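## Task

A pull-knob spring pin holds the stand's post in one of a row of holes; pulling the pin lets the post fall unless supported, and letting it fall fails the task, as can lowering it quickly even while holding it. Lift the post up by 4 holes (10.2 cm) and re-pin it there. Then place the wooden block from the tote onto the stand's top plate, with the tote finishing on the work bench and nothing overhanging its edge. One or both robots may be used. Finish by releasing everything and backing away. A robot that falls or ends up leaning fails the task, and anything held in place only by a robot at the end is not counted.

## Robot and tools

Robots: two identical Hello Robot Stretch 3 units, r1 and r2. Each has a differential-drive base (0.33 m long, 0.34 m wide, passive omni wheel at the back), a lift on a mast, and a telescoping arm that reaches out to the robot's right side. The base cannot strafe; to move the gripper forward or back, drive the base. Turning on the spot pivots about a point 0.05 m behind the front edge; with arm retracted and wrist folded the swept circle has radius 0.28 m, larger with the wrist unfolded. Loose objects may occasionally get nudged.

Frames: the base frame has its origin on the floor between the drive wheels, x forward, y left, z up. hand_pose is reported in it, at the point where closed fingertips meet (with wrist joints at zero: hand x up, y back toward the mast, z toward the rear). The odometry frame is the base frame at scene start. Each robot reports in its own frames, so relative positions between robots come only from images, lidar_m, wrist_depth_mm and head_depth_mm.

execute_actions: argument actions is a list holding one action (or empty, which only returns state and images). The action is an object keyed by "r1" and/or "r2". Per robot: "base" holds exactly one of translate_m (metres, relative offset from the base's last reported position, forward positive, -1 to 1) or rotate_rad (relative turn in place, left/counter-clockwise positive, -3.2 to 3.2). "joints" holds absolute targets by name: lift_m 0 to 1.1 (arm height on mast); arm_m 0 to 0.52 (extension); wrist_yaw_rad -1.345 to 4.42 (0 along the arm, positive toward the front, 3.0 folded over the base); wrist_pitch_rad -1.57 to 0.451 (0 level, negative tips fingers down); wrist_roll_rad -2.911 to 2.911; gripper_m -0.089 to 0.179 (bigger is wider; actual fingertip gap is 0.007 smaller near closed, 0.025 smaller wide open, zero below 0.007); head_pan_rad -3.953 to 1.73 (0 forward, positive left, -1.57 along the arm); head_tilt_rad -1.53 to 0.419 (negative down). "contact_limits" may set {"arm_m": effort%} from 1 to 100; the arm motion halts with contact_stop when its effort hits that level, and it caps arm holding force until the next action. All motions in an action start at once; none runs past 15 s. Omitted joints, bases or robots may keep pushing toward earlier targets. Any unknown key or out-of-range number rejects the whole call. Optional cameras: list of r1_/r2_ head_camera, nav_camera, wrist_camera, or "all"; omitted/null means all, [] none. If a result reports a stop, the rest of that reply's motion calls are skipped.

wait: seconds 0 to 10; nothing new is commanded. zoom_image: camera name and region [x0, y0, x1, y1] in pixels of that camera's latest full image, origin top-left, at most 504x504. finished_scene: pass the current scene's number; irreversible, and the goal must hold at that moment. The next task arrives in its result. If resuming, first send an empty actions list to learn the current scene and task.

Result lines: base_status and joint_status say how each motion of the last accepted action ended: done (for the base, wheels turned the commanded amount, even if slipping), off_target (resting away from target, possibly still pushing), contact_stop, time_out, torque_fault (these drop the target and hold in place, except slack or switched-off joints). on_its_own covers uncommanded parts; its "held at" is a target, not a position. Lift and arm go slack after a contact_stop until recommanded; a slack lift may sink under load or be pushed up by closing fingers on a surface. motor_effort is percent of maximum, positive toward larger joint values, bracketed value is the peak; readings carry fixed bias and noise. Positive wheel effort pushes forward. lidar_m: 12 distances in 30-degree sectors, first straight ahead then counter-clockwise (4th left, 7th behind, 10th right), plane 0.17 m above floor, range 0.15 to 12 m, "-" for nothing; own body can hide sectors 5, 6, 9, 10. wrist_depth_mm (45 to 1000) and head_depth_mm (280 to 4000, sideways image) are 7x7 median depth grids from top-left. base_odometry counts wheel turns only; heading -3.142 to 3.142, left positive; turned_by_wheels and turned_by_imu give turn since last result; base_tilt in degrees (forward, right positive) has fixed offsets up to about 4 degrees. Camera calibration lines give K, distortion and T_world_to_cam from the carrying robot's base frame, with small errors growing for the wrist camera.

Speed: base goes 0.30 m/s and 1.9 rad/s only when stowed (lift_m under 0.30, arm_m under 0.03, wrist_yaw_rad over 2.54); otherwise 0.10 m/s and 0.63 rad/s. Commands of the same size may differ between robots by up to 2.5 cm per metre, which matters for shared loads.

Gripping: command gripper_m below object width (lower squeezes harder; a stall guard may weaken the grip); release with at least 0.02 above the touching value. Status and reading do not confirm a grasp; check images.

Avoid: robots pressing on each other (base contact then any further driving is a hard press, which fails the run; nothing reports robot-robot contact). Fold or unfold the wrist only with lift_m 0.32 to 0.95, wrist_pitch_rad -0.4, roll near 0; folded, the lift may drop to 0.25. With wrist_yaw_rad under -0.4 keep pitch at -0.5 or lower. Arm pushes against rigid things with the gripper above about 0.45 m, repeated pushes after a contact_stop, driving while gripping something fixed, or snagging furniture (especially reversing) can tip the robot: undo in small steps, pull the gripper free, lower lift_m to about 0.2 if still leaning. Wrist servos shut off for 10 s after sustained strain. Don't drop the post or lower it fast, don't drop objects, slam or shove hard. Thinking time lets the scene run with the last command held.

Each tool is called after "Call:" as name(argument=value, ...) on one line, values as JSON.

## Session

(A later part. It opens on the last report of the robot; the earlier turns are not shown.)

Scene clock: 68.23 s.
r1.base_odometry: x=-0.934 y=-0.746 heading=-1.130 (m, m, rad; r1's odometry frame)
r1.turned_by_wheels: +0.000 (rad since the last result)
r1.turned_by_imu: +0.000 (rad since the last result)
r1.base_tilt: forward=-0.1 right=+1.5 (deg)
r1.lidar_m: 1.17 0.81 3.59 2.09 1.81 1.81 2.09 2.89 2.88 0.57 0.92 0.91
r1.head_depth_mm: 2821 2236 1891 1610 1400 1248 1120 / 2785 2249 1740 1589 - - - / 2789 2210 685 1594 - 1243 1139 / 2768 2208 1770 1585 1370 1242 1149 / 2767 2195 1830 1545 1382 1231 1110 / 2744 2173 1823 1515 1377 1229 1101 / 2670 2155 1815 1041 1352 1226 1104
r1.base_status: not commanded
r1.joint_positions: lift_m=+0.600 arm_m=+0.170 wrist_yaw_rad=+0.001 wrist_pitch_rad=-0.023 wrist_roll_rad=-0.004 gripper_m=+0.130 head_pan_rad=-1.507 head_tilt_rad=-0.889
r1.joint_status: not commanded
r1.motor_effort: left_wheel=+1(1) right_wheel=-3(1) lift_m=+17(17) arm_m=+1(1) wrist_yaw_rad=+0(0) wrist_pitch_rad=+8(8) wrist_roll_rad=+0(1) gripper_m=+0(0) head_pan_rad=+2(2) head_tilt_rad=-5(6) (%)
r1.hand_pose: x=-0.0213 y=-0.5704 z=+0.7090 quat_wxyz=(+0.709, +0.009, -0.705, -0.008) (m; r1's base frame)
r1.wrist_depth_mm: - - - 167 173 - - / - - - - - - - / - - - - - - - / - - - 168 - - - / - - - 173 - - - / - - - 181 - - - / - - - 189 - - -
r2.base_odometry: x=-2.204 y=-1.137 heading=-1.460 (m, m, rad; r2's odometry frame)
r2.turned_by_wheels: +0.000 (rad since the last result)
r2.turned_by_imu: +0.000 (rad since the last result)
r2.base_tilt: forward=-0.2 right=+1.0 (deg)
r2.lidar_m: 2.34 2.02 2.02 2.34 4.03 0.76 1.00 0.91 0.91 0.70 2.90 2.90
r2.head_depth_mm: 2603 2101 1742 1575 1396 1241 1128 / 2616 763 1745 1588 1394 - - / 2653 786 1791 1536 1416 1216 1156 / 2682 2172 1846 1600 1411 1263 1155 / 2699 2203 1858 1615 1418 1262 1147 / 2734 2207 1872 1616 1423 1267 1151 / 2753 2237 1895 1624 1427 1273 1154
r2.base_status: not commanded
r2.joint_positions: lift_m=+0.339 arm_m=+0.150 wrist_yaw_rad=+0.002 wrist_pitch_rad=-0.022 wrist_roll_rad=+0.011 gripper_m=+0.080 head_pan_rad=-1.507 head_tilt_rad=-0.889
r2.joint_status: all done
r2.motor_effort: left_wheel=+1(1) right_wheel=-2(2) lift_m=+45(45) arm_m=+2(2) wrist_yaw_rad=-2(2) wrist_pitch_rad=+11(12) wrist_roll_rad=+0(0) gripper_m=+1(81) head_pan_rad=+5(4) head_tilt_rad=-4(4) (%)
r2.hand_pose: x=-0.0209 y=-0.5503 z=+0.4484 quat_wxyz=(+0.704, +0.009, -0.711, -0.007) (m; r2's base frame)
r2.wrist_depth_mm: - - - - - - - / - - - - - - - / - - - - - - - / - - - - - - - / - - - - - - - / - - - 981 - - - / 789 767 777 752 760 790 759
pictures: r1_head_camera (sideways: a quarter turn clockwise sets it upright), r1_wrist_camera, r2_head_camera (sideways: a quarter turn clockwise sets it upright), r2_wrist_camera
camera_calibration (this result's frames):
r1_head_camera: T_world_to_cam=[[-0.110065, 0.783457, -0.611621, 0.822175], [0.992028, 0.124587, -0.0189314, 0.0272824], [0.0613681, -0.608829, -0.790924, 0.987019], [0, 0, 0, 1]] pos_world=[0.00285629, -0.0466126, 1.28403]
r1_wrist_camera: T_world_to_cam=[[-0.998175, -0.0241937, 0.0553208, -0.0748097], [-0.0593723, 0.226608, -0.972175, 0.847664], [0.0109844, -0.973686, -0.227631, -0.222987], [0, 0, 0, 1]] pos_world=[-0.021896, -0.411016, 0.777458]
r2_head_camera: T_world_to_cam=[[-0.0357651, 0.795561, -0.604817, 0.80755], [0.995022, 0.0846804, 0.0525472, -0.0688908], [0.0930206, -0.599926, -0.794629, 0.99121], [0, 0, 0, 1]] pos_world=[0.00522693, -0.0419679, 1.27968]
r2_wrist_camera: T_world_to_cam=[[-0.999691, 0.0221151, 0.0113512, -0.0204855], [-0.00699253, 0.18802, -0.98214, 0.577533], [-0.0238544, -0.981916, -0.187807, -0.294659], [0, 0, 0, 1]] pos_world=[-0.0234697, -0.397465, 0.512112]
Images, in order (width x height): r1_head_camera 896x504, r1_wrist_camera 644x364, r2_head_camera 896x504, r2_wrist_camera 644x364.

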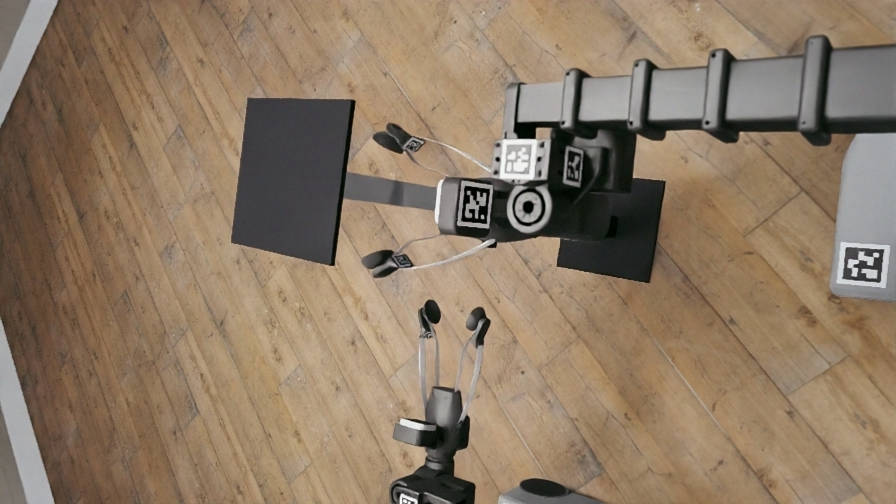

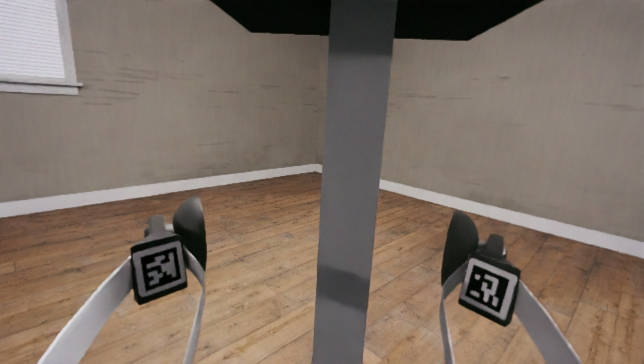

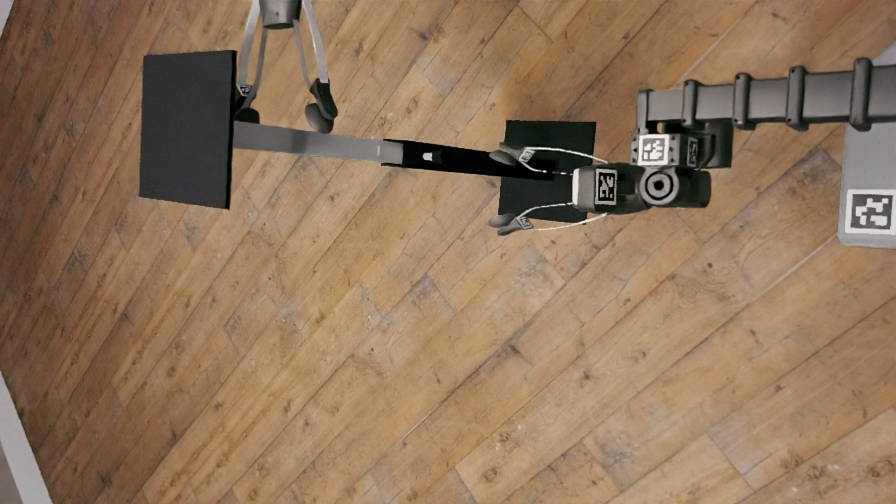

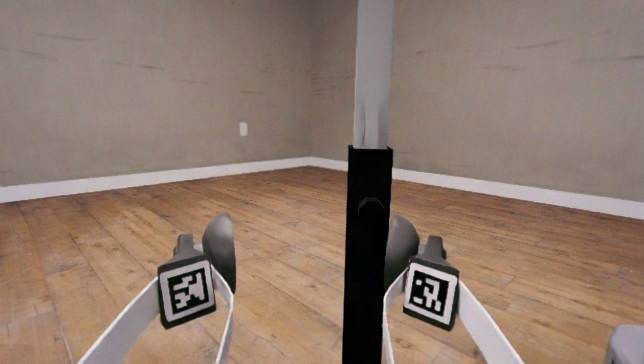

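Call:
execute_actions(actions=[{"r1":{"base":{"translate_m":-0.012},"joints":{"arm_m":0.19,"gripper_m":0.08,"head_pan_rad":-1.3}},"r2":{"base":{"translate_m":-0.048},"joints":{"arm_m":0.23,"lift_m":0.327}}}], cameras=[])

Call:
execute_actions(actions=[{"r1":{"joints":{"gripper_m":-0.02}},"r2":{"joints":{"arm_m":0.255}}}])

Scene clock: 84.90 s.
r1.base_odometry: x=-0.939 y=-0.735 heading=-1.130 (m, m, rad; r1's odometry frame)
r1.turned_by_wheels: +0.000 (rad since the last result)
r1.turned_by_imu: +0.001 (rad since the last result)
r1.base_tilt: forward=-0.2 right=+1.5 (deg)
r1.lidar_m: 1.18 0.82 3.59 2.08 1.80 1.80 2.08 2.87 2.88 0.57 2.98 0.89
r1.head_depth_mm: 2872 2237 659 1600 - - - / 2810 2237 671 1601 - 1245 1135 / 2765 2235 1864 1582 1353 1243 1139 / 2788 2199 1849 1579 1392 1242 1143 / 2723 2185 1833 1492 1379 1228 1111 / 2688 2164 1815 1471 1383 1226 1110 / 2600 2169 1817 1325 1268 1221 1104
r1.base_status: done
r1.joint_positions: lift_m=+0.600 arm_m=+0.190 wrist_yaw_rad=+0.001 wrist_pitch_rad=-0.023 wrist_roll_rad=-0.004 gripper_m=+0.080 head_pan_rad=-1.307 head_tilt_rad=-0.889
r1.joint_status: all done
r1.motor_effort: left_wheel=+2(3) right_wheel=-1(5) lift_m=+17(17) arm_m=+1(1) wrist_yaw_rad=+0(0) wrist_pitch_rad=+8(8) wrist_roll_rad=+0(1) gripper_m=+0(89) head_pan_rad=+2(15) head_tilt_rad=-5(5) (%)
r1.hand_pose: x=-0.0213 y=-0.5904 z=+0.7090 quat_wxyz=(+0.709, +0.009, -0.705, -0.008) (m; r1's base frame)
r1.wrist_depth_mm: - - - 129 195 - - / - - - 134 - - - / - - - 139 - - - / - - - 145 - - - / - - - 151 - - - / - - - 157 - - - / - - - 165 - - -
r2.base_odometry: x=-2.209 y=-1.089 heading=-1.460 (m, m, rad; r2's odometry frame)
r2.turned_by_wheels: +0.000 (rad since the last result)
r2.turned_by_imu: +0.001 (rad since the last result)
r2.base_tilt: forward=-0.2 right=+1.0 (deg)
r2.lidar_m: 2.38 2.06 2.05 2.38 0.72 0.72 0.95 1.05 0.89 0.69 2.94 2.93
r2.head_depth_mm: 2610 2140 1701 1575 1388 1239 1128 / 2613 883 1748 1581 1423 1239 - / 2647 770 1763 1499 1439 1254 1160 / 2673 2080 1843 1598 1401 1263 1155 / 2723 2201 1857 1607 1414 1261 1143 / 2725 2214 1857 1614 1421 1268 1147 / 2742 2222 1879 1630 1425 1274 1149
r2.base_status: done
r2.joint_positions: lift_m=+0.328 arm_m=+0.230 wrist_yaw_rad=+0.002 wrist_pitch_rad=-0.022 wrist_roll_rad=+0.011 gripper_m=+0.080 head_pan_rad=-1.507 head_tilt_rad=-0.889
r2.joint_status: all done
r2.motor_effort: left_wheel=+1(5) right_wheel=-2(6) lift_m=+15(39) arm_m=+1(1) wrist_yaw_rad=-1(2) wrist_pitch_rad=+11(11) wrist_roll_rad=+0(0) gripper_m=+1(1) head_pan_rad=+4(4) head_tilt_rad=-5(5) (%)
r2.hand_pose: x=-0.0209 y=-0.6303 z=+0.4368 quat_wxyz=(+0.704, +0.009, -0.711, -0.007) (m; r2's base frame)
r2.wrist_depth_mm: - - - - - - - / - - - - - - - / - - - - - - - / - - - 225 - - - / - - - 233 - - - / 972 - - 242 - - - / 739 759 779 248 781 787 787
pictures: none
No camera images: the call's "cameras" was empty. Leave "cameras" out to get every camera's image.

Scene clock: 86.40 s.
r1.base_odometry: x=-0.939 y=-0.735 heading=-1.130 (m, m, rad; r1's odometry frame)
r1.turned_by_wheels: +0.000 (rad since the last result)
r1.turned_by_imu: +0.000 (rad since the last result)
r1.base_tilt: forward=-0.1 right=+1.5 (deg)
r1.lidar_m: 1.18 0.82 3.58 2.08 1.80 1.80 2.09 2.87 2.87 0.57 2.97 0.89
r1.head_depth_mm: 2850 2268 656 1616 - - - / 2769 2202 670 1550 - 1240 1136 / 2760 2231 1853 1581 1350 1236 1131 / 2767 2201 1833 1579 1398 1237 1145 / 2706 2206 1843 1493 1394 1239 1113 / 2677 2197 1850 1492 1374 1228 1105 / 2627 2178 1829 1322 1268 1227 1102
r1.base_status: not commanded
r1.joint_positions: lift_m=+0.600 arm_m=+0.190 wrist_yaw_rad=+0.000 wrist_pitch_rad=-0.022 wrist_roll_rad=-0.004 gripper_m=-0.019 head_pan_rad=-1.307 head_tilt_rad=-0.889
r1.joint_status: all done
r1.motor_effort: left_wheel=+1(2) right_wheel=-1(2) lift_m=+17(17) arm_m=-4(3) wrist_yaw_rad=-1(0) wrist_pitch_rad=+8(8) wrist_roll_rad=+0(0) gripper_m=-19(100) head_pan_rad=+2(2) head_tilt_rad=-5(5) (%)
r1.hand_pose: x=-0.0213 y=-0.5910 z=+0.7092 quat_wxyz=(+0.709, +0.008, -0.705, -0.008) (m; r1's base frame)
r1.wrist_depth_mm: - - - 127 197 - - / - - - 132 - - - / - - - 137 - - - / - - - 142 - - - / - - - 148 - - - / - - - 155 - - - / - - - 162 - - -
r2.base_odometry: x=-2.209 y=-1.089 heading=-1.460 (m, m, rad; r2's odometry frame)
r2.turned_by_wheels: +0.000 (rad since the last result)
r2.turned_by_imu: +0.000 (rad since the last result)
r2.base_tilt: forward=-0.3 right=+1.0 (deg)
r2.lidar_m: 2.39 2.06 2.05 2.37 0.72 0.72 0.96 1.05 0.89 0.70 2.93 2.93
r2.head_depth_mm: 2605 2135 1699 1581 1390 1246 1126 / 2627 1995 1783 1585 1449 1248 - / 2644 768 1750 1512 1379 1252 1157 / 2669 2076 1848 1602 1407 1260 1152 / 2707 2205 1848 1605 1417 1264 1143 / 2706 2211 1875 1611 1426 1268 1143 / 2740 2233 1899 1628 1424 1274 1149
r2.base_status: not commanded
r2.joint_positions: lift_m=+0.328 arm_m=+0.255 wrist_yaw_rad=+0.002 wrist_pitch_rad=-0.022 wrist_roll_rad=+0.011 gripper_m=+0.080 head_pan_rad=-1.507 head_tilt_rad=-0.889
r2.joint_status: all done
r2.motor_effort: left_wheel=+2(2) right_wheel=-2(2) lift_m=+15(15) arm_m=+2(2) wrist_yaw_rad=-1(2) wrist_pitch_rad=+11(11) wrist_roll_rad=+0(0) gripper_m=+1(1) head_pan_rad=+3(3) head_tilt_rad=-5(5) (%)
r2.hand_pose: x=-0.0209 y=-0.6553 z=+0.4368 quat_wxyz=(+0.704, +0.009, -0.711, -0.007) (m; r2's base frame)
r2.wrist_depth_mm: - - - 191 - - - / - - - 197 - - - / - - - 199 - - - / - - - 197 - - - / - - - 204 - - - / 974 - 999 212 - - - / 757 741 765 219 765 784 784
pictures: r1_head_camera (sideways: a quarter turn clockwise sets it upright), r1_nav_camera (sideways: a quarter turn counterclockwise sets it upright), r1_wrist_camera, r2_head_camera (sideways: a quarter turn clockwise sets it upright), r2_nav_camera (sideways: a quarter turn counterclockwise sets it upright), r2_wrist_camera
camera_calibration (this result's frames):
r1_head_camera: T_world_to_cam=[[-0.263328, 0.746043, -0.611619, 0.823107], [0.947584, 0.318945, -0.0189313, 0.0275533], [0.180949, -0.584546, -0.790926, 0.986291], [0, 0, 0, 1]] pos_world=[0.0121695, -0.0463294, 1.28403]
r1_nav_camera: T_world_to_cam=[[0.234025, -0.721118, 0.65209, -0.809871], [-0.953156, -0.302381, 0.00768245, 0.0577785], [0.19164, -0.623341, -0.758103, 0.940893], [0, 0, 0, 1]] pos_world=[0.0642895, 0.0199553, 1.24096]
r1_wrist_camera: T_world_to_cam=[[-0.99818, -0.0239833, 0.0553397, -0.0752495], [-0.0593341, 0.225826, -0.972359, 0.852178], [0.0108232, -0.973872, -0.226838, -0.243668], [0, 0, 0, 1]] pos_world=[-0.021912, -0.431551, 0.777513]
r2_head_camera: T_world_to_cam=[[-0.0359573, 0.795552, -0.604817, 0.807551], [0.995001, 0.0849209, 0.0525472, -0.0688907], [0.0931656, -0.599904, -0.794629, 0.991209], [0, 0, 0, 1]] pos_world=[0.00523707, -0.0419681, 1.27968]
r2_nav_camera: T_world_to_cam=[[0.103708, -0.77169, 0.627486, -0.776832], [-0.994574, -0.075228, 0.0718623, -0.0299349], [-0.00825097, -0.631534, -0.775305, 0.969801], [0, 0, 0, 1]] pos_world=[0.0587931, 0.0107367, 1.24149]
r2_wrist_camera: T_world_to_cam=[[-0.99969, 0.0221684, 0.0113418, -0.0180051], [-0.00698258, 0.187639, -0.982213, 0.585673], [-0.0239023, -0.981988, -0.187426, -0.400158], [0, 0, 0, 1]] pos_world=[-0.0234747, -0.502446, 0.50046]
Images, in order (width x height): r1_head_camera 896x504, r1_nav_camera 672x504, r1_wrist_camera 644x364, r2_head_camera 896x504, r2_nav_camera 672x504, r2_wrist_camera 644x364.

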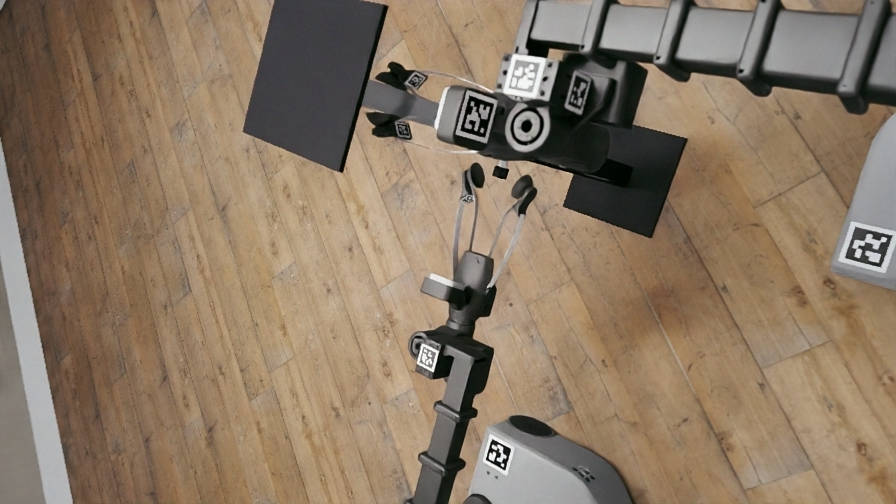

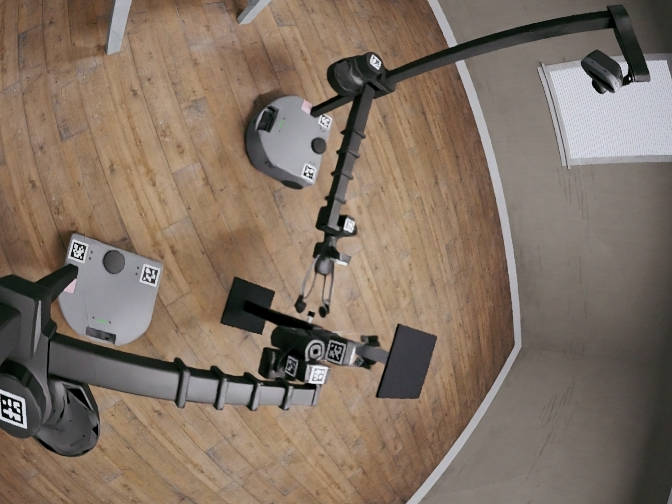

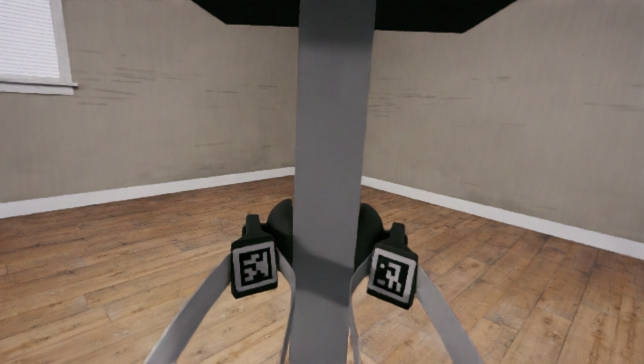

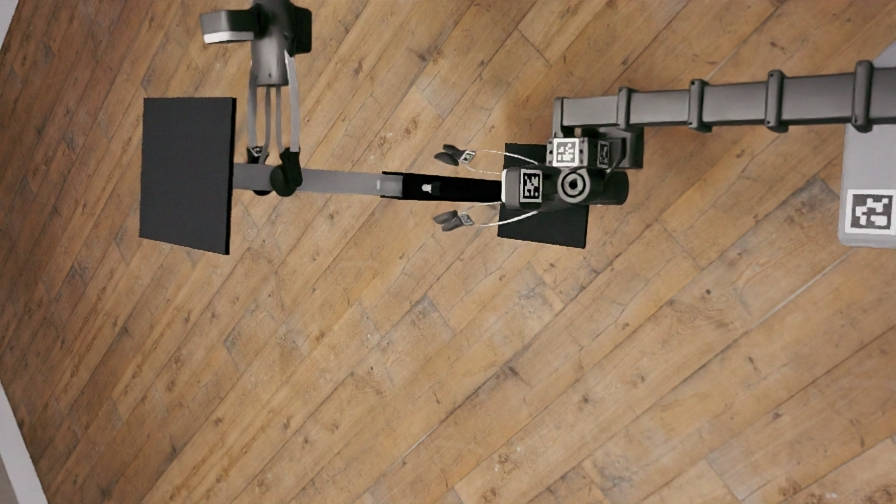

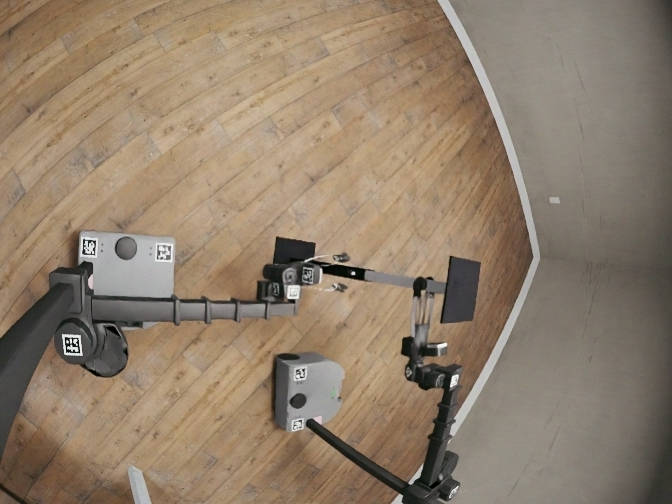

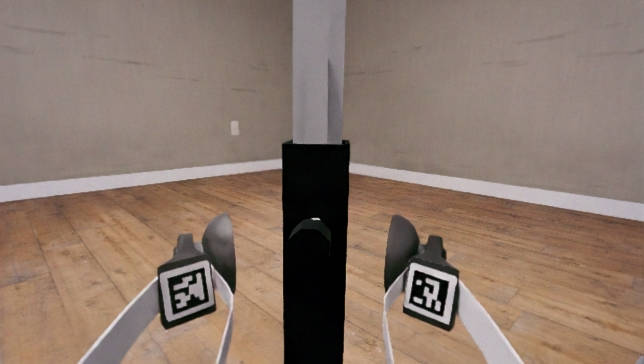

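Call:
execute_actions(actions=[{"r1":{"joints":{"gripper_m":-0.03,"lift_m":0.606}},"r2":{"joints":{"arm_m":0.265,"lift_m":0.333,"gripper_m":-0.03}}}], cameras=["r2_wrist_camera"])

Call:
execute_actions(actions=[{"r2":{"joints":{"arm_m":0.245}}}], cameras=["r1_head_camera","r2_head_camera"])

Call:
execute_actions(actions=[{"r1":{"joints":{"lift_m":0.625}}}], cameras=["r1_wrist_camera","r2_head_camera"])

Scene clock: 94.60 s.
r1.base_odometry: x=-0.939 y=-0.735 heading=-1.130 (m, m, rad; r1's odometry frame)
r1.turned_by_wheels: +0.000 (rad since the last result)
r1.turned_by_imu: +0.001 (rad since the last result)
r1.base_tilt: forward=-0.1 right=+1.5 (deg)
r1.lidar_m: 1.18 0.82 3.60 2.08 1.80 1.79 2.08 2.87 2.88 0.57 2.97 0.89
r1.head_depth_mm: 2800 2226 660 1620 - - - / 2792 2234 672 1549 - 1247 1134 / 2786 2232 1856 1599 1375 1243 1130 / 2756 2194 1852 1584 1391 1231 1138 / 2744 2189 1834 1482 1390 1227 1109 / 2679 2179 1828 1487 1374 1226 1108 / 2597 2189 1821 1318 1272 1213 1101
r1.base_status: not commanded
r1.joint_positions: lift_m=+0.606 arm_m=+0.191 wrist_yaw_rad=+0.000 wrist_pitch_rad=-0.040 wrist_roll_rad=-0.004 gripper_m=-0.029 head_pan_rad=-1.307 head_tilt_rad=-0.889
r1.joint_status: all done
r1.motor_effort: left_wheel=+1(1) right_wheel=-1(2) lift_m=+25(26) arm_m=-5(5) wrist_yaw_rad=+0(1) wrist_pitch_rad=+13(14) wrist_roll_rad=+0(0) gripper_m=-22(70) head_pan_rad=+2(2) head_tilt_rad=-5(5) (%)
r1.hand_pose: x=-0.0213 y=-0.5906 z=+0.7100 quat_wxyz=(+0.709, +0.015, -0.705, -0.014) (m; r1's base frame)
r1.wrist_depth_mm: - - - 126 200 - - / - - - 131 - - - / - - - 136 - - - / - - - 142 - - - / - - - 148 - - - / - - - 156 - - - / - - - 165 - - -
r2.base_odometry: x=-2.209 y=-1.089 heading=-1.460 (m, m, rad; r2's odometry frame)
r2.turned_by_wheels: +0.000 (rad since the last result)
r2.turned_by_imu: +0.001 (rad since the last result)
r2.base_tilt: forward=-0.2 right=+1.0 (deg)
r2.lidar_m: 2.38 2.05 2.06 2.38 0.72 0.72 0.95 1.05 0.88 0.70 2.93 2.93
r2.head_depth_mm: 2591 2137 1703 1570 1392 1245 1127 / 2624 870 1787 1581 1444 1249 - / 2671 766 1764 1534 - 1254 1157 / 2686 2092 1855 1593 1408 1258 1155 / 2702 2209 1863 1612 1415 1265 1144 / 2733 2217 1873 1614 1421 1268 1148 / 2759 2222 1887 1619 1429 1275 1156
r2.base_status: not commanded
r2.joint_positions: lift_m=+0.332 arm_m=+0.265 wrist_yaw_rad=+0.003 wrist_pitch_rad=-0.020 wrist_roll_rad=+0.011 gripper_m=-0.029 head_pan_rad=-1.507 head_tilt_rad=-0.889
r2.joint_status: all done
r2.motor_effort: left_wheel=+3(3) right_wheel=-4(4) lift_m=+45(47) arm_m=+0(3) wrist_yaw_rad=-1(1) wrist_pitch_rad=+10(11) wrist_roll_rad=+0(0) gripper_m=-20(94) head_pan_rad=+4(4) head_tilt_rad=-5(4) (%)
r2.hand_pose: x=-0.0206 y=-0.6655 z=+0.4419 quat_wxyz=(+0.704, +0.008, -0.711, -0.006) (m; r2's base frame)
r2.wrist_depth_mm: - - - 181 - - - / - - - 186 - - - / - - - 191 - - - / - - - 187 - - - / - - - 191 - - - / 991 - - 199 - - - / 765 765 772 207 787 796 795
pictures: r2_wrist_camera
camera_calibration (this result's frames):
r2_wrist_camera: T_world_to_cam=[[-0.999711, 0.0212373, 0.0113001, -0.0181964], [-0.00715508, 0.185977, -0.982528, 0.591637], [-0.0229678, -0.982325, -0.185771, -0.410111], [0, 0, 0, 1]] pos_world=[-0.0233772, -0.512506, 0.505319]
Images, in order (width x height): r2_wrist_camera 644x364.

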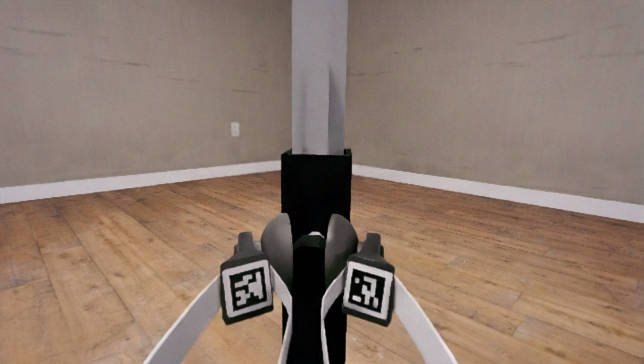

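Scene clock: 95.63 s.
r1.base_odometry: x=-0.939 y=-0.735 heading=-1.130 (m, m, rad; r1's odometry frame)
r1.turned_by_wheels: +0.000 (rad since the last result)
r1.turned_by_imu: +0.000 (rad since the last result)
r1.base_tilt: forward=-0.2 right=+1.5 (deg)
r1.lidar_m: 1.18 0.82 3.58 2.09 1.80 1.80 2.08 2.87 2.88 0.57 2.98 0.89
r1.head_depth_mm: 2806 2250 656 1610 - - - / 2810 2247 673 1553 - 1236 1130 / 2773 2196 1859 1590 1385 1244 1130 / 2767 2203 1844 1591 1394 1232 1143 / 2726 2229 1829 1484 1388 1230 1118 / 2637 2197 1813 1492 1374 1235 1105 / 2611 2168 1808 1324 1271 1222 1104
r1.base_status: not commanded
r1.joint_positions: lift_m=+0.606 arm_m=+0.191 wrist_yaw_rad=+0.000 wrist_pitch_rad=-0.040 wrist_roll_rad=-0.004 gripper_m=-0.029 head_pan_rad=-1.307 head_tilt_rad=-0.889
r1.joint_status: not commanded
r1.motor_effort: left_wheel=+1(1) right_wheel=-1(1) lift_m=+25(26) arm_m=-5(5) wrist_yaw_rad=-1(0) wrist_pitch_rad=+13(13) wrist_roll_rad=+0(0) gripper_m=-22(22) head_pan_rad=+2(2) head_tilt_rad=-5(5) (%)
r1.hand_pose: x=-0.0213 y=-0.5906 z=+0.7100 quat_wxyz=(+0.709, +0.015, -0.705, -0.014) (m; r1's base frame)
r1.wrist_depth_mm: - - - 126 199 - - / - - - 131 - - - / - - - 136 - - - / - - - 142 - - - / - - - 148 - - - / - - - 156 - - - / - - - 164 - - -
r2.base_odometry: x=-2.209 y=-1.089 heading=-1.460 (m, m, rad; r2's odometry frame)
r2.turned_by_wheels: +0.000 (rad since the last result)
r2.turned_by_imu: +0.000 (rad since the last result)
r2.base_tilt: forward=-0.3 right=+1.0 (deg)
r2.lidar_m: 2.38 2.06 2.06 2.38 0.72 0.72 0.96 1.05 0.88 0.70 2.93 2.93
r2.head_depth_mm: 2622 2132 1703 1578 1388 1247 1127 / 2613 872 1782 1583 1427 1239 - / 2652 769 1753 1532 - 1252 1160 / 2671 2084 1842 1603 1404 1259 1149 / 2713 2211 1865 1607 1416 1260 1145 / 2715 2218 1878 1611 1416 1269 1149 / 2762 2230 1885 1620 1425 1278 1150
r2.base_status: not commanded
r2.joint_positions: lift_m=+0.332 arm_m=+0.245 wrist_yaw_rad=+0.003 wrist_pitch_rad=-0.017 wrist_roll_rad=+0.011 gripper_m=-0.029 head_pan_rad=-1.507 head_tilt_rad=-0.889
r2.joint_status: all done
r2.motor_effort: left_wheel=+4(3) right_wheel=-4(4) lift_m=+45(45) arm_m=-3(6) wrist_yaw_rad=-1(2) wrist_pitch_rad=+8(10) wrist_roll_rad=+0(0) gripper_m=-15(20) head_pan_rad=+5(4) head_tilt_rad=-5(4) (%)
r2.hand_pose: x=-0.0206 y=-0.6462 z=+0.4427 quat_wxyz=(+0.704, +0.007, -0.711, -0.005) (m; r2's base frame)
r2.wrist_depth_mm: - - - 200 - - - / - - - 204 - - - / - - - 211 - - - / - - - 209 - - - / - - - - - - - / 992 - - - - - - / 761 762 772 229 800 802 797
pictures: r1_head_camera (sideways: a quarter turn clockwise sets it upright), r2_head_camera (sideways: a quarter turn clockwise sets it upright)
camera_calibration (this result's frames):
r1_head_camera: T_world_to_cam=[[-0.263328, 0.746043, -0.611619, 0.823107], [0.947584, 0.318945, -0.0189313, 0.0275533], [0.180949, -0.584546, -0.790926, 0.986291], [0, 0, 0, 1]] pos_world=[0.0121695, -0.0463294, 1.28403]
r2_head_camera: T_world_to_cam=[[-0.0359573, 0.795552, -0.604817, 0.807551], [0.995001, 0.0849209, 0.0525472, -0.0688907], [0.0931656, -0.599904, -0.794629, 0.991209], [0, 0, 0, 1]] pos_world=[0.00523707, -0.0419681, 1.27968]
Images, in order (width x height): r1_head_camera 896x504, r2_head_camera 896x504.

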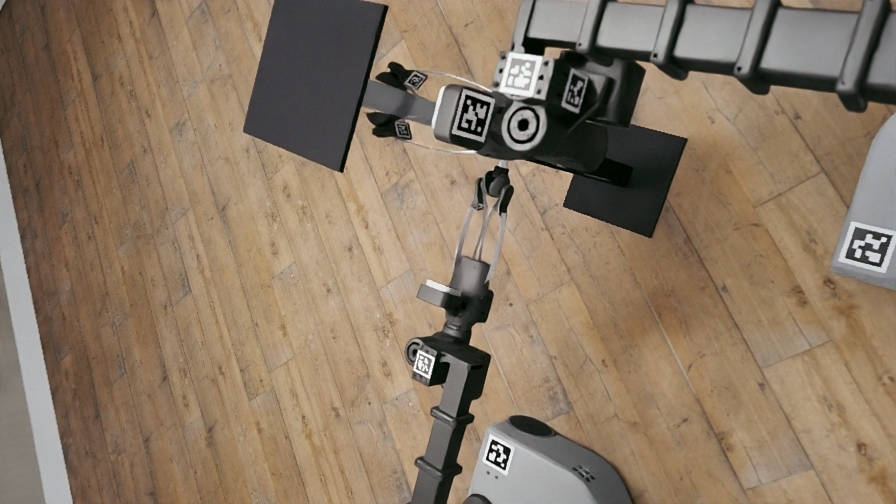

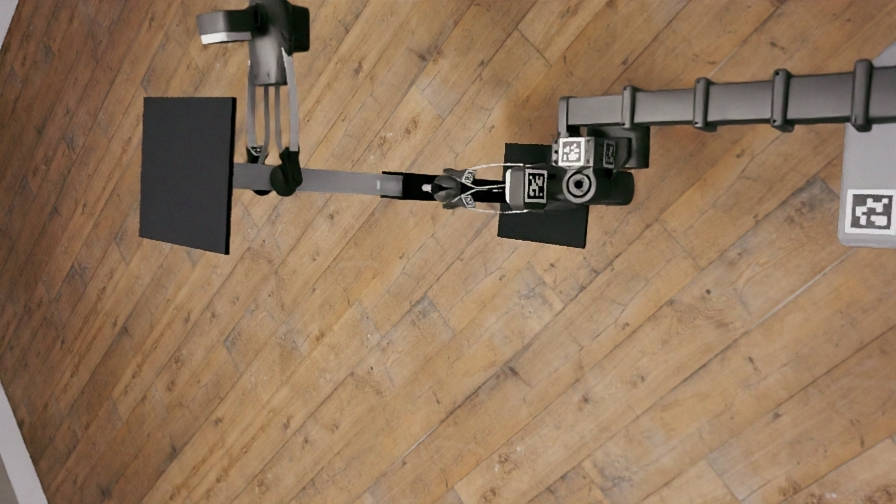

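Scene clock: 96.53 s.
r1.base_odometry: x=-0.939 y=-0.735 heading=-1.130 (m, m, rad; r1's odometry frame)
r1.turned_by_wheels: +0.000 (rad since the last result)
r1.turned_by_imu: +0.000 (rad since the last result)
r1.base_tilt: forward=-0.2 right=+1.6 (deg)
r1.lidar_m: 1.18 0.82 3.58 2.08 1.80 1.80 2.08 2.87 2.88 0.57 2.97 0.89
r1.head_depth_mm: 2831 2242 655 1611 - - - / 2822 2224 668 - - 1241 1138 / 2758 2213 1857 1600 1367 1235 1127 / 2774 2213 1847 1583 1393 1237 1139 / 2749 2208 1864 1482 1390 1228 1106 / 2702 2184 1814 1492 1381 1229 1110 / 2637 2167 1820 1313 1272 1231 1102
r1.base_status: not commanded
r1.joint_positions: lift_m=+0.624 arm_m=+0.191 wrist_yaw_rad=+0.000 wrist_pitch_rad=-0.100 wrist_roll_rad=-0.004 gripper_m=-0.027 head_pan_rad=-1.307 head_tilt_rad=-0.889
r1.joint_status: all done
r1.motor_effort: left_wheel=+1(1) right_wheel=-1(2) lift_m=+30(30) arm_m=-6(6) wrist_yaw_rad=+0(0) wrist_pitch_rad=+32(33) wrist_roll_rad=+0(0) gripper_m=-1(22) head_pan_rad=+2(2) head_tilt_rad=-5(5) (%)
r1.hand_pose: x=-0.0213 y=-0.5882 z=+0.7136 quat_wxyz=(+0.708, +0.036, -0.705, -0.035) (m; r1's base frame)
r1.wrist_depth_mm: - - - 122 - - - / - - - 128 - - - / - - - 134 - - - / - - - 142 - - - / - - - 150 - - - / - - - 160 - - - / 970 944 990 172 - - -
r2.base_odometry: x=-2.209 y=-1.089 heading=-1.460 (m, m, rad; r2's odometry frame)
r2.turned_by_wheels: +0.000 (rad since the last result)
r2.turned_by_imu: +0.000 (rad since the last result)
r2.base_tilt: forward=-0.3 right=+1.1 (deg)
r2.lidar_m: 2.38 2.05 2.05 2.38 0.72 0.72 0.96 1.05 0.88 0.70 2.94 2.94
r2.head_depth_mm: 2610 2125 1737 1568 1386 1243 1130 / 2630 870 1792 1583 1434 1242 - / 2649 764 1763 1529 - 1252 1164 / 2691 2076 1835 1601 1404 1265 1155 / 2705 2223 1855 1609 1418 1266 1142 / 2732 2216 1868 1612 1427 1267 1147 / 2741 2240 1876 1629 1430 1274 1153
r2.base_status: not commanded
r2.joint_positions: lift_m=+0.332 arm_m=+0.245 wrist_yaw_rad=+0.003 wrist_pitch_rad=-0.017 wrist_roll_rad=+0.011 gripper_m=-0.029 head_pan_rad=-1.507 head_tilt_rad=-0.889
r2.joint_status: not commanded
r2.motor_effort: left_wheel=+4(3) right_wheel=-4(4) lift_m=+45(45) arm_m=-4(5) wrist_yaw_rad=-2(2) wrist_pitch_rad=+8(8) wrist_roll_rad=+0(0) gripper_m=-15(15) head_pan_rad=+4(4) head_tilt_rad=-5(5) (%)
r2.hand_pose: x=-0.0206 y=-0.6462 z=+0.4427 quat_wxyz=(+0.704, +0.007, -0.711, -0.005) (m; r2's base frame)
r2.wrist_depth_mm: - - - 200 - - - / - - - 204 - - - / - - - 211 - - - / - - - 209 - - - / - - - - - - - / 981 - - - - - - / 763 783 785 228 783 795 800
pictures: r1_wrist_camera, r2_head_camera (sideways: a quarter turn clockwise sets it upright)
camera_calibration (this result's frames):
r1_wrist_camera: T_world_to_cam=[[-0.998178, -0.0281873, 0.0533415, -0.0764808], [-0.0593596, 0.300825, -0.95183, 0.885255], [0.0107831, -0.953263, -0.301951, -0.174271], [0, 0, 0, 1]] pos_world=[-0.0219139, -0.434589, 0.794071]
r2_head_camera: T_world_to_cam=[[-0.0359573, 0.795552, -0.604817, 0.807551], [0.995001, 0.0849209, 0.0525472, -0.0688907], [0.0931656, -0.599904, -0.794629, 0.991209], [0, 0, 0, 1]] pos_world=[0.00523707, -0.0419681, 1.27968]
Images, in order (width x height): r1_wrist_camera 644x364, r2_head_camera 896x504.

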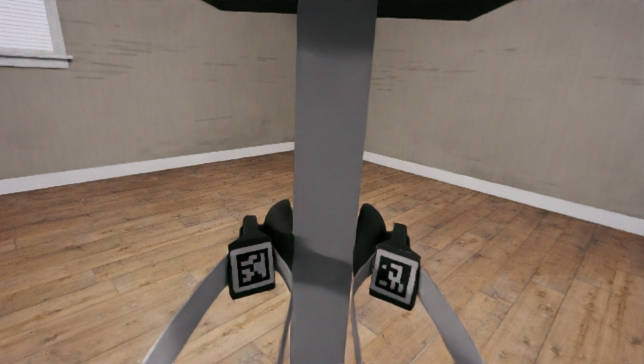

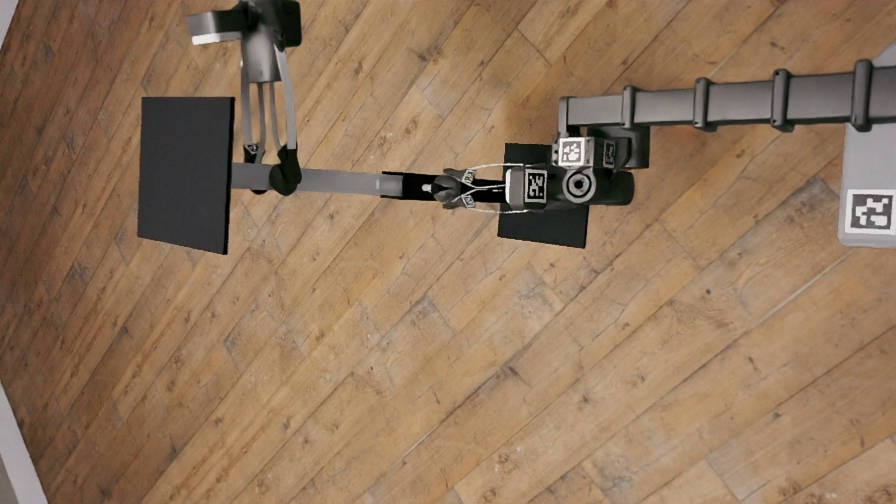

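Call:
execute_actions(actions=[{"r1":{"joints":{"gripper_m":-0.024,"lift_m":0.615}},"r2":{"joints":{"gripper_m":0.06}}}], cameras=[])

Call:
execute_actions(actions=[{"r2":{"joints":{"arm_m":0.272,"lift_m":0.329}}}], cameras=[])

Call:
execute_actions(actions=[{"r2":{"joints":{"gripper_m":-0.04}}}], cameras=["r2_head_camera"])

Call:
execute_actions(actions=[{"r2":{"joints":{"arm_m":0.258}}}], cameras=["r2_wrist_camera","r2_head_camera"])

Scene clock: 108.40 s.
r1.base_odometry: x=-0.939 y=-0.735 heading=-1.130 (m, m, rad; r1's odometry frame)
r1.turned_by_wheels: +0.000 (rad since the last result)
r1.turned_by_imu: +0.001 (rad since the last result)
r1.base_tilt: forward=-0.3 right=+1.6 (deg)
r1.lidar_m: 1.18 0.82 3.58 2.08 1.80 1.80 2.08 2.87 2.87 0.57 2.97 0.89
r1.head_depth_mm: 2825 2218 655 1600 - - - / 2821 2225 670 1578 - 1244 1139 / 2785 2215 1863 1600 1358 1243 1131 / 2766 2197 1854 1584 1387 1241 1140 / 2706 2207 1837 1493 1386 1231 1113 / 2690 2191 1844 1491 1378 1230 1103 / 2593 2195 1829 1316 1268 1221 1105
r1.base_status: not commanded
r1.joint_positions: lift_m=+0.615 arm_m=+0.191 wrist_yaw_rad=+0.000 wrist_pitch_rad=-0.068 wrist_roll_rad=-0.004 gripper_m=-0.023 head_pan_rad=-1.307 head_tilt_rad=-0.889
r1.joint_status: all done
r1.motor_effort: left_wheel=+2(2) right_wheel=-2(2) lift_m=+21(25) arm_m=-7(6) wrist_yaw_rad=+0(0) wrist_pitch_rad=+22(33) wrist_roll_rad=+0(0) gripper_m=-20(20) head_pan_rad=+3(3) head_tilt_rad=-6(5) (%)
r1.hand_pose: x=-0.0213 y=-0.5897 z=+0.7123 quat_wxyz=(+0.708, +0.024, -0.705, -0.024) (m; r1's base frame)
r1.wrist_depth_mm: - - - 124 - - - / - - - 130 - - - / - - - 135 - - - / - - - 142 - - - / - - - 148 - - - / - - - 158 - - - / 963 - - 169 - - -
r2.base_odometry: x=-2.209 y=-1.089 heading=-1.460 (m, m, rad; r2's odometry frame)
r2.turned_by_wheels: +0.000 (rad since the last result)
r2.turned_by_imu: +0.000 (rad since the last result)
r2.base_tilt: forward=-0.3 right=+1.0 (deg)
r2.lidar_m: 2.38 2.06 2.05 2.37 0.72 0.72 0.95 1.05 0.89 0.70 2.93 2.93
r2.head_depth_mm: 2604 2137 1710 1579 1387 1245 1127 / 2627 868 1778 1579 1427 1237 - / 2645 765 1762 1499 - 1254 1158 / 2689 2085 1843 1592 1405 1256 1156 / 2707 2207 1864 1604 1417 1261 1142 / 2728 2225 1878 1611 1421 1269 1146 / 2758 2243 1878 1621 1428 1276 1153
r2.base_status: not commanded
r2.joint_positions: lift_m=+0.332 arm_m=+0.245 wrist_yaw_rad=+0.003 wrist_pitch_rad=-0.017 wrist_roll_rad=+0.011 gripper_m=+0.060 head_pan_rad=-1.507 head_tilt_rad=-0.889
r2.joint_status: all done
r2.motor_effort: left_wheel=+3(4) right_wheel=-3(4) lift_m=+45(45) arm_m=-3(3) wrist_yaw_rad=-2(2) wrist_pitch_rad=+8(8) wrist_roll_rad=+0(0) gripper_m=+1(80) head_pan_rad=+5(5) head_tilt_rad=-5(5) (%)
r2.hand_pose: x=-0.0206 y=-0.6461 z=+0.4427 quat_wxyz=(+0.704, +0.007, -0.711, -0.005) (m; r2's base frame)
r2.wrist_depth_mm: - - - 200 - - - / - - - 205 - - - / - - - 211 - - - / - - - 209 - - - / - - - 211 - - - / - - - 223 - - - / 770 774 763 230 747 797 785
pictures: none
No camera images: the call's "cameras" was empty. Leave "cameras" out to get every camera's image.

Scene clock: 109.57 s.
r1.base_odometry: x=-0.939 y=-0.735 heading=-1.130 (m, m, rad; r1's odometry frame)
r1.turned_by_wheels: +0.000 (rad since the last result)
r1.turned_by_imu: +0.000 (rad since the last result)
r1.base_tilt: forward=-0.2 right=+1.6 (deg)
r1.lidar_m: 1.18 0.82 3.59 2.08 1.80 1.80 2.08 2.87 2.88 0.57 2.97 0.89
r1.head_depth_mm: 2796 2240 653 1607 - - - / 2794 2230 669 1590 - 1246 1138 / 2763 2222 1849 1596 1347 1239 1131 / 2742 2203 1847 1580 1381 1240 1139 / 2733 2178 1833 1490 1386 1230 1106 / 2706 2192 1821 1510 1381 1232 1115 / 2589 2170 1825 1322 1276 1228 1108
r1.base_status: not commanded
r1.joint_positions: lift_m=+0.615 arm_m=+0.191 wrist_yaw_rad=+0.000 wrist_pitch_rad=-0.068 wrist_roll_rad=-0.004 gripper_m=-0.023 head_pan_rad=-1.307 head_tilt_rad=-0.889
r1.joint_status: not commanded
r1.motor_effort: left_wheel=+1(2) right_wheel=-2(2) lift_m=+21(20) arm_m=-6(6) wrist_yaw_rad=+0(1) wrist_pitch_rad=+22(22) wrist_roll_rad=+0(0) gripper_m=-20(20) head_pan_rad=+2(2) head_tilt_rad=-5(5) (%)
r1.hand_pose: x=-0.0213 y=-0.5897 z=+0.7123 quat_wxyz=(+0.708, +0.024, -0.705, -0.024) (m; r1's base frame)
r1.wrist_depth_mm: - - - 124 - - - / - - - 130 - - - / - - - 135 - - - / - - - 142 - - - / - - - 148 - - - / - - - 158 - - - / 976 - - 169 - - -
r2.base_odometry: x=-2.209 y=-1.089 heading=-1.460 (m, m, rad; r2's odometry frame)
r2.turned_by_wheels: +0.000 (rad since the last result)
r2.turned_by_imu: +0.000 (rad since the last result)
r2.base_tilt: forward=-0.2 right=+1.0 (deg)
r2.lidar_m: 2.38 2.06 2.06 2.38 0.72 0.72 0.96 1.05 0.88 0.70 2.94 2.93
r2.head_depth_mm: 2614 2150 1707 1574 1389 1249 1129 / 2619 868 1773 1584 1417 1253 - / 2659 764 1756 1516 1349 1255 1158 / 2684 2082 1856 1598 1404 1264 1156 / 2712 2200 1864 1607 1417 1262 1140 / 2724 2220 1867 1614 1420 1270 1144 / 2745 2222 1878 1626 1427 1275 1152
r2.base_status: not commanded
r2.joint_positions: lift_m=+0.330 arm_m=+0.272 wrist_yaw_rad=+0.003 wrist_pitch_rad=-0.017 wrist_roll_rad=+0.011 gripper_m=+0.060 head_pan_rad=-1.507 head_tilt_rad=-0.889
r2.joint_status: all done
r2.motor_effort: left_wheel=+3(3) right_wheel=-3(3) lift_m=+15(40) arm_m=+1(3) wrist_yaw_rad=-2(1) wrist_pitch_rad=+9(8) wrist_roll_rad=+0(0) gripper_m=+2(1) head_pan_rad=+4(4) head_tilt_rad=-5(5) (%)
r2.hand_pose: x=-0.0206 y=-0.6724 z=+0.4399 quat_wxyz=(+0.704, +0.007, -0.711, -0.005) (m; r2's base frame)
r2.wrist_depth_mm: - - - 174 - - - / - - - 179 - - - / - - - 184 - - - / - - - 180 - - - / - - - 185 - - - / 996 - - 193 - - - / 763 778 760 199 760 816 787
pictures: none
No camera images: the call's "cameras" was empty. Leave "cameras" out to get every camera's image.

Scene clock: 111.07 s.
r1.base_odometry: x=-0.939 y=-0.735 heading=-1.130 (m, m, rad; r1's odometry frame)
r1.turned_by_wheels: +0.000 (rad since the last result)
r1.turned_by_imu: +0.000 (rad since the last result)
r1.base_tilt: forward=-0.2 right=+1.6 (deg)
r1.lidar_m: 1.18 0.82 3.59 2.08 1.80 1.80 2.08 2.87 2.86 0.57 2.98 0.89
r1.head_depth_mm: 2821 2257 657 1612 - - - / 2767 2240 668 1581 - 1249 1131 / 2758 2227 1844 1588 1378 1237 1131 / 2757 2218 1847 1559 1395 1246 1130 / 2737 2224 1823 1483 1388 1234 1108 / 2668 2168 1829 1505 1374 1227 1104 / 2559 2172 1827 1329 1270 1230 1105
r1.base_status: not commanded
r1.joint_positions: lift_m=+0.615 arm_m=+0.191 wrist_yaw_rad=+0.000 wrist_pitch_rad=-0.068 wrist_roll_rad=-0.004 gripper_m=-0.023 head_pan_rad=-1.307 head_tilt_rad=-0.889
r1.joint_status: not commanded
r1.motor_effort: left_wheel=+2(2) right_wheel=-2(2) lift_m=+21(20) arm_m=-6(7) wrist_yaw_rad=+0(1) wrist_pitch_rad=+22(22) wrist_roll_rad=+0(1) gripper_m=-20(20) head_pan_rad=+2(2) head_tilt_rad=-6(5) (%)
r1.hand_pose: x=-0.0213 y=-0.5897 z=+0.7123 quat_wxyz=(+0.708, +0.024, -0.705, -0.024) (m; r1's base frame)
r1.wrist_depth_mm: - - - 124 - - - / - - - 130 - - - / - - - 135 - - - / - - - 142 - - - / - - - 149 - - - / - - - 158 - - - / 995 - - 168 - - -
r2.base_odometry: x=-2.209 y=-1.089 heading=-1.460 (m, m, rad; r2's odometry frame)
r2.turned_by_wheels: +0.000 (rad since the last result)
r2.turned_by_imu: +0.000 (rad since the last result)
r2.base_tilt: forward=-0.3 right=+1.1 (deg)
r2.lidar_m: 2.38 2.06 2.06 2.37 0.72 0.72 0.95 1.05 0.88 0.70 2.93 2.94
r2.head_depth_mm: 2606 2150 1709 1575 1389 1244 1131 / 2624 868 1783 1576 1421 1254 - / 2660 765 1756 1535 1345 1253 1158 / 2676 2075 1844 1595 1408 1263 1153 / 2687 2185 1859 1606 1411 1265 1144 / 2709 2221 1874 1616 1424 1270 1145 / 2748 2233 1888 1630 1430 1279 1157
r2.base_status: not commanded
r2.joint_positions: lift_m=+0.330 arm_m=+0.272 wrist_yaw_rad=+0.004 wrist_pitch_rad=-0.016 wrist_roll_rad=+0.011 gripper_m=-0.039 head_pan_rad=-1.507 head_tilt_rad=-0.889
r2.joint_status: all done
r2.motor_effort: left_wheel=+4(4) right_wheel=-5(4) lift_m=+15(15) arm_m=-2(2) wrist_yaw_rad=-2(3) wrist_pitch_rad=+8(8) wrist_roll_rad=+0(0) gripper_m=-24(99) head_pan_rad=+4(4) head_tilt_rad=-5(5) (%)
r2.hand_pose: x=-0.0204 y=-0.6730 z=+0.4402 quat_wxyz=(+0.704, +0.007, -0.711, -0.005) (m; r2's base frame)
r2.wrist_depth_mm: - - - 173 - - - / - - - 179 - - - / - - - 184 - - - / - - - 180 - - - / - - - 183 - - - / - - - 150 - - - / 763 753 757 198 784 797 792
pictures: r2_head_camera (sideways: a quarter turn clockwise sets it upright)
camera_calibration (this result's frames):
r2_head_camera: T_world_to_cam=[[-0.0359574, 0.795552, -0.604817, 0.807551], [0.995001, 0.084921, 0.0525472, -0.0688907], [0.0931657, -0.599904, -0.794629, 0.991209], [0, 0, 0, 1]] pos_world=[0.00523708, -0.0419681, 1.27968]
Images, in order (width x height): r2_head_camera 896x504.

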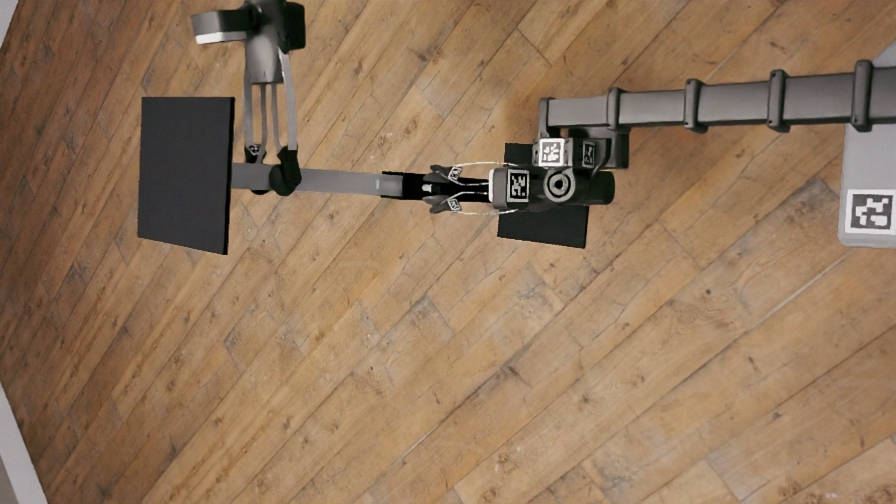

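Scene clock: 112.00 s.
r1.base_odometry: x=-0.939 y=-0.735 heading=-1.130 (m, m, rad; r1's odometry frame)
r1.turned_by_wheels: +0.000 (rad since the last result)
r1.turned_by_imu: +0.000 (rad since the last result)
r1.base_tilt: forward=-0.2 right=+1.6 (deg)
r1.lidar_m: 1.18 0.82 3.58 2.08 1.80 1.80 2.08 2.88 2.87 0.57 2.97 0.89
r1.head_depth_mm: 2861 2260 656 1607 - - - / 2797 2227 667 1581 - 1254 1135 / 2761 2234 1849 1603 1367 1245 1140 / 2735 2211 1838 1589 1388 1236 1137 / 2713 2207 1845 1485 1389 1233 1115 / 2684 2213 1827 1490 1372 1226 1102 / 2613 2180 1815 1324 1275 1226 1102
r1.base_status: not commanded
r1.joint_positions: lift_m=+0.615 arm_m=+0.191 wrist_yaw_rad=+0.000 wrist_pitch_rad=-0.068 wrist_roll_rad=-0.004 gripper_m=-0.023 head_pan_rad=-1.307 head_tilt_rad=-0.889
r1.joint_status: not commanded
r1.motor_effort: left_wheel=+1(2) right_wheel=-2(2) lift_m=+20(20) arm_m=-6(6) wrist_yaw_rad=-1(0) wrist_pitch_rad=+22(22) wrist_roll_rad=+0(0) gripper_m=-20(20) head_pan_rad=+2(2) head_tilt_rad=-5(5) (%)
r1.hand_pose: x=-0.0213 y=-0.5897 z=+0.7123 quat_wxyz=(+0.708, +0.024, -0.705, -0.024) (m; r1's base frame)
r1.wrist_depth_mm: - - - 124 - - - / - - - 130 - - - / - - - 135 - - - / - - - 142 - - - / - - - 148 - - - / - - - 158 - - - / 992 - - 168 - - -
r2.base_odometry: x=-2.209 y=-1.089 heading=-1.460 (m, m, rad; r2's odometry frame)
r2.turned_by_wheels: +0.000 (rad since the last result)
r2.turned_by_imu: +0.000 (rad since the last result)
r2.base_tilt: forward=-0.3 right=+1.0 (deg)
r2.lidar_m: 2.38 2.06 2.05 2.37 0.72 0.72 0.96 1.05 0.89 0.70 2.93 2.93
r2.head_depth_mm: 2614 2136 1705 1570 1391 1249 1125 / 2620 869 1788 1575 1430 1252 - / 2658 765 1752 1525 1387 1259 1161 / 2694 2087 1848 1600 1412 1260 1154 / 2696 2208 1855 1605 1418 1265 1143 / 2704 2219 1870 1620 1421 1273 1147 / 2739 2228 1883 1624 1430 1277 1154
r2.base_status: not commanded
r2.joint_positions: lift_m=+0.330 arm_m=+0.259 wrist_yaw_rad=+0.005 wrist_pitch_rad=-0.013 wrist_roll_rad=+0.011 gripper_m=-0.035 head_pan_rad=-1.507 head_tilt_rad=-0.889
r2.joint_status: all done
r2.on_its_own: gripper_m is held at -0.034, not at your -0.040, by its stall guard, which is still easing
r2.motor_effort: left_wheel=+4(5) right_wheel=-4(5) lift_m=+16(15) arm_m=-5(6) wrist_yaw_rad=-3(3) wrist_pitch_rad=+6(8) wrist_roll_rad=+0(0) gripper_m=+0(25) head_pan_rad=+4(3) head_tilt_rad=-5(3) (%)
r2.hand_pose: x=-0.0202 y=-0.6594 z=+0.4410 quat_wxyz=(+0.704, +0.007, -0.711, -0.003) (m; r2's base frame)
r2.wrist_depth_mm: - - - 188 - - - / - - - 192 - - - / - - - 198 - - - / - - - 193 - - - / - - - 197 - - - / 974 - - 206 - - - / 763 777 756 216 781 786 789
pictures: r2_head_camera (sideways: a quarter turn clockwise sets it upright), r2_wrist_camera
camera_calibration (this result's frames):
r2_head_camera: T_world_to_cam=[[-0.0359573, 0.795552, -0.604817, 0.807551], [0.995001, 0.0849209, 0.0525472, -0.0688907], [0.0931656, -0.599904, -0.794629, 0.991209], [0, 0, 0, 1]] pos_world=[0.00523707, -0.0419681, 1.27968]
r2_wrist_camera: T_world_to_cam=[[-0.999744, 0.0197239, 0.01113, -0.0188309], [-0.00741851, 0.179125, -0.983798, 0.585641], [-0.021398, -0.983629, -0.178933, -0.408138], [0, 0, 0, 1]] pos_world=[-0.0232148, -0.505987, 0.503333]
Images, in order (width x height): r2_head_camera 896x504, r2_wrist_camera 644x364.

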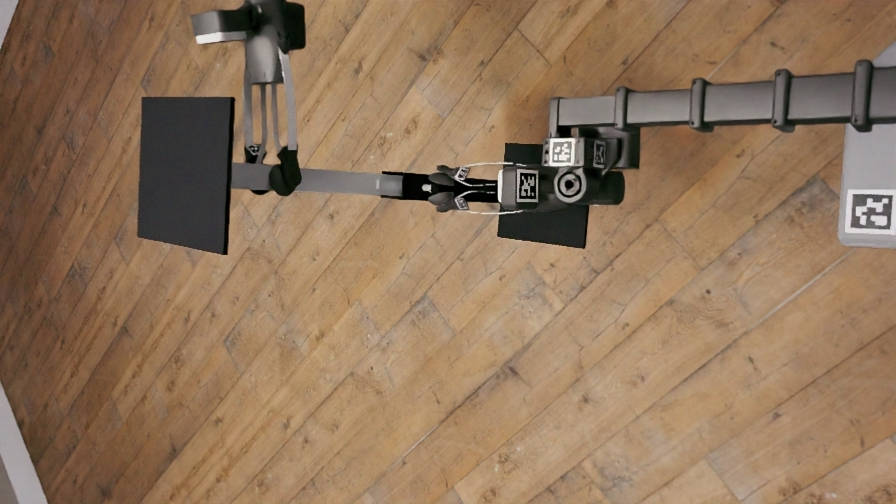

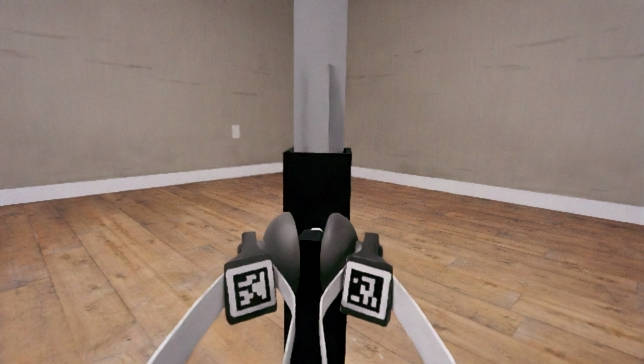

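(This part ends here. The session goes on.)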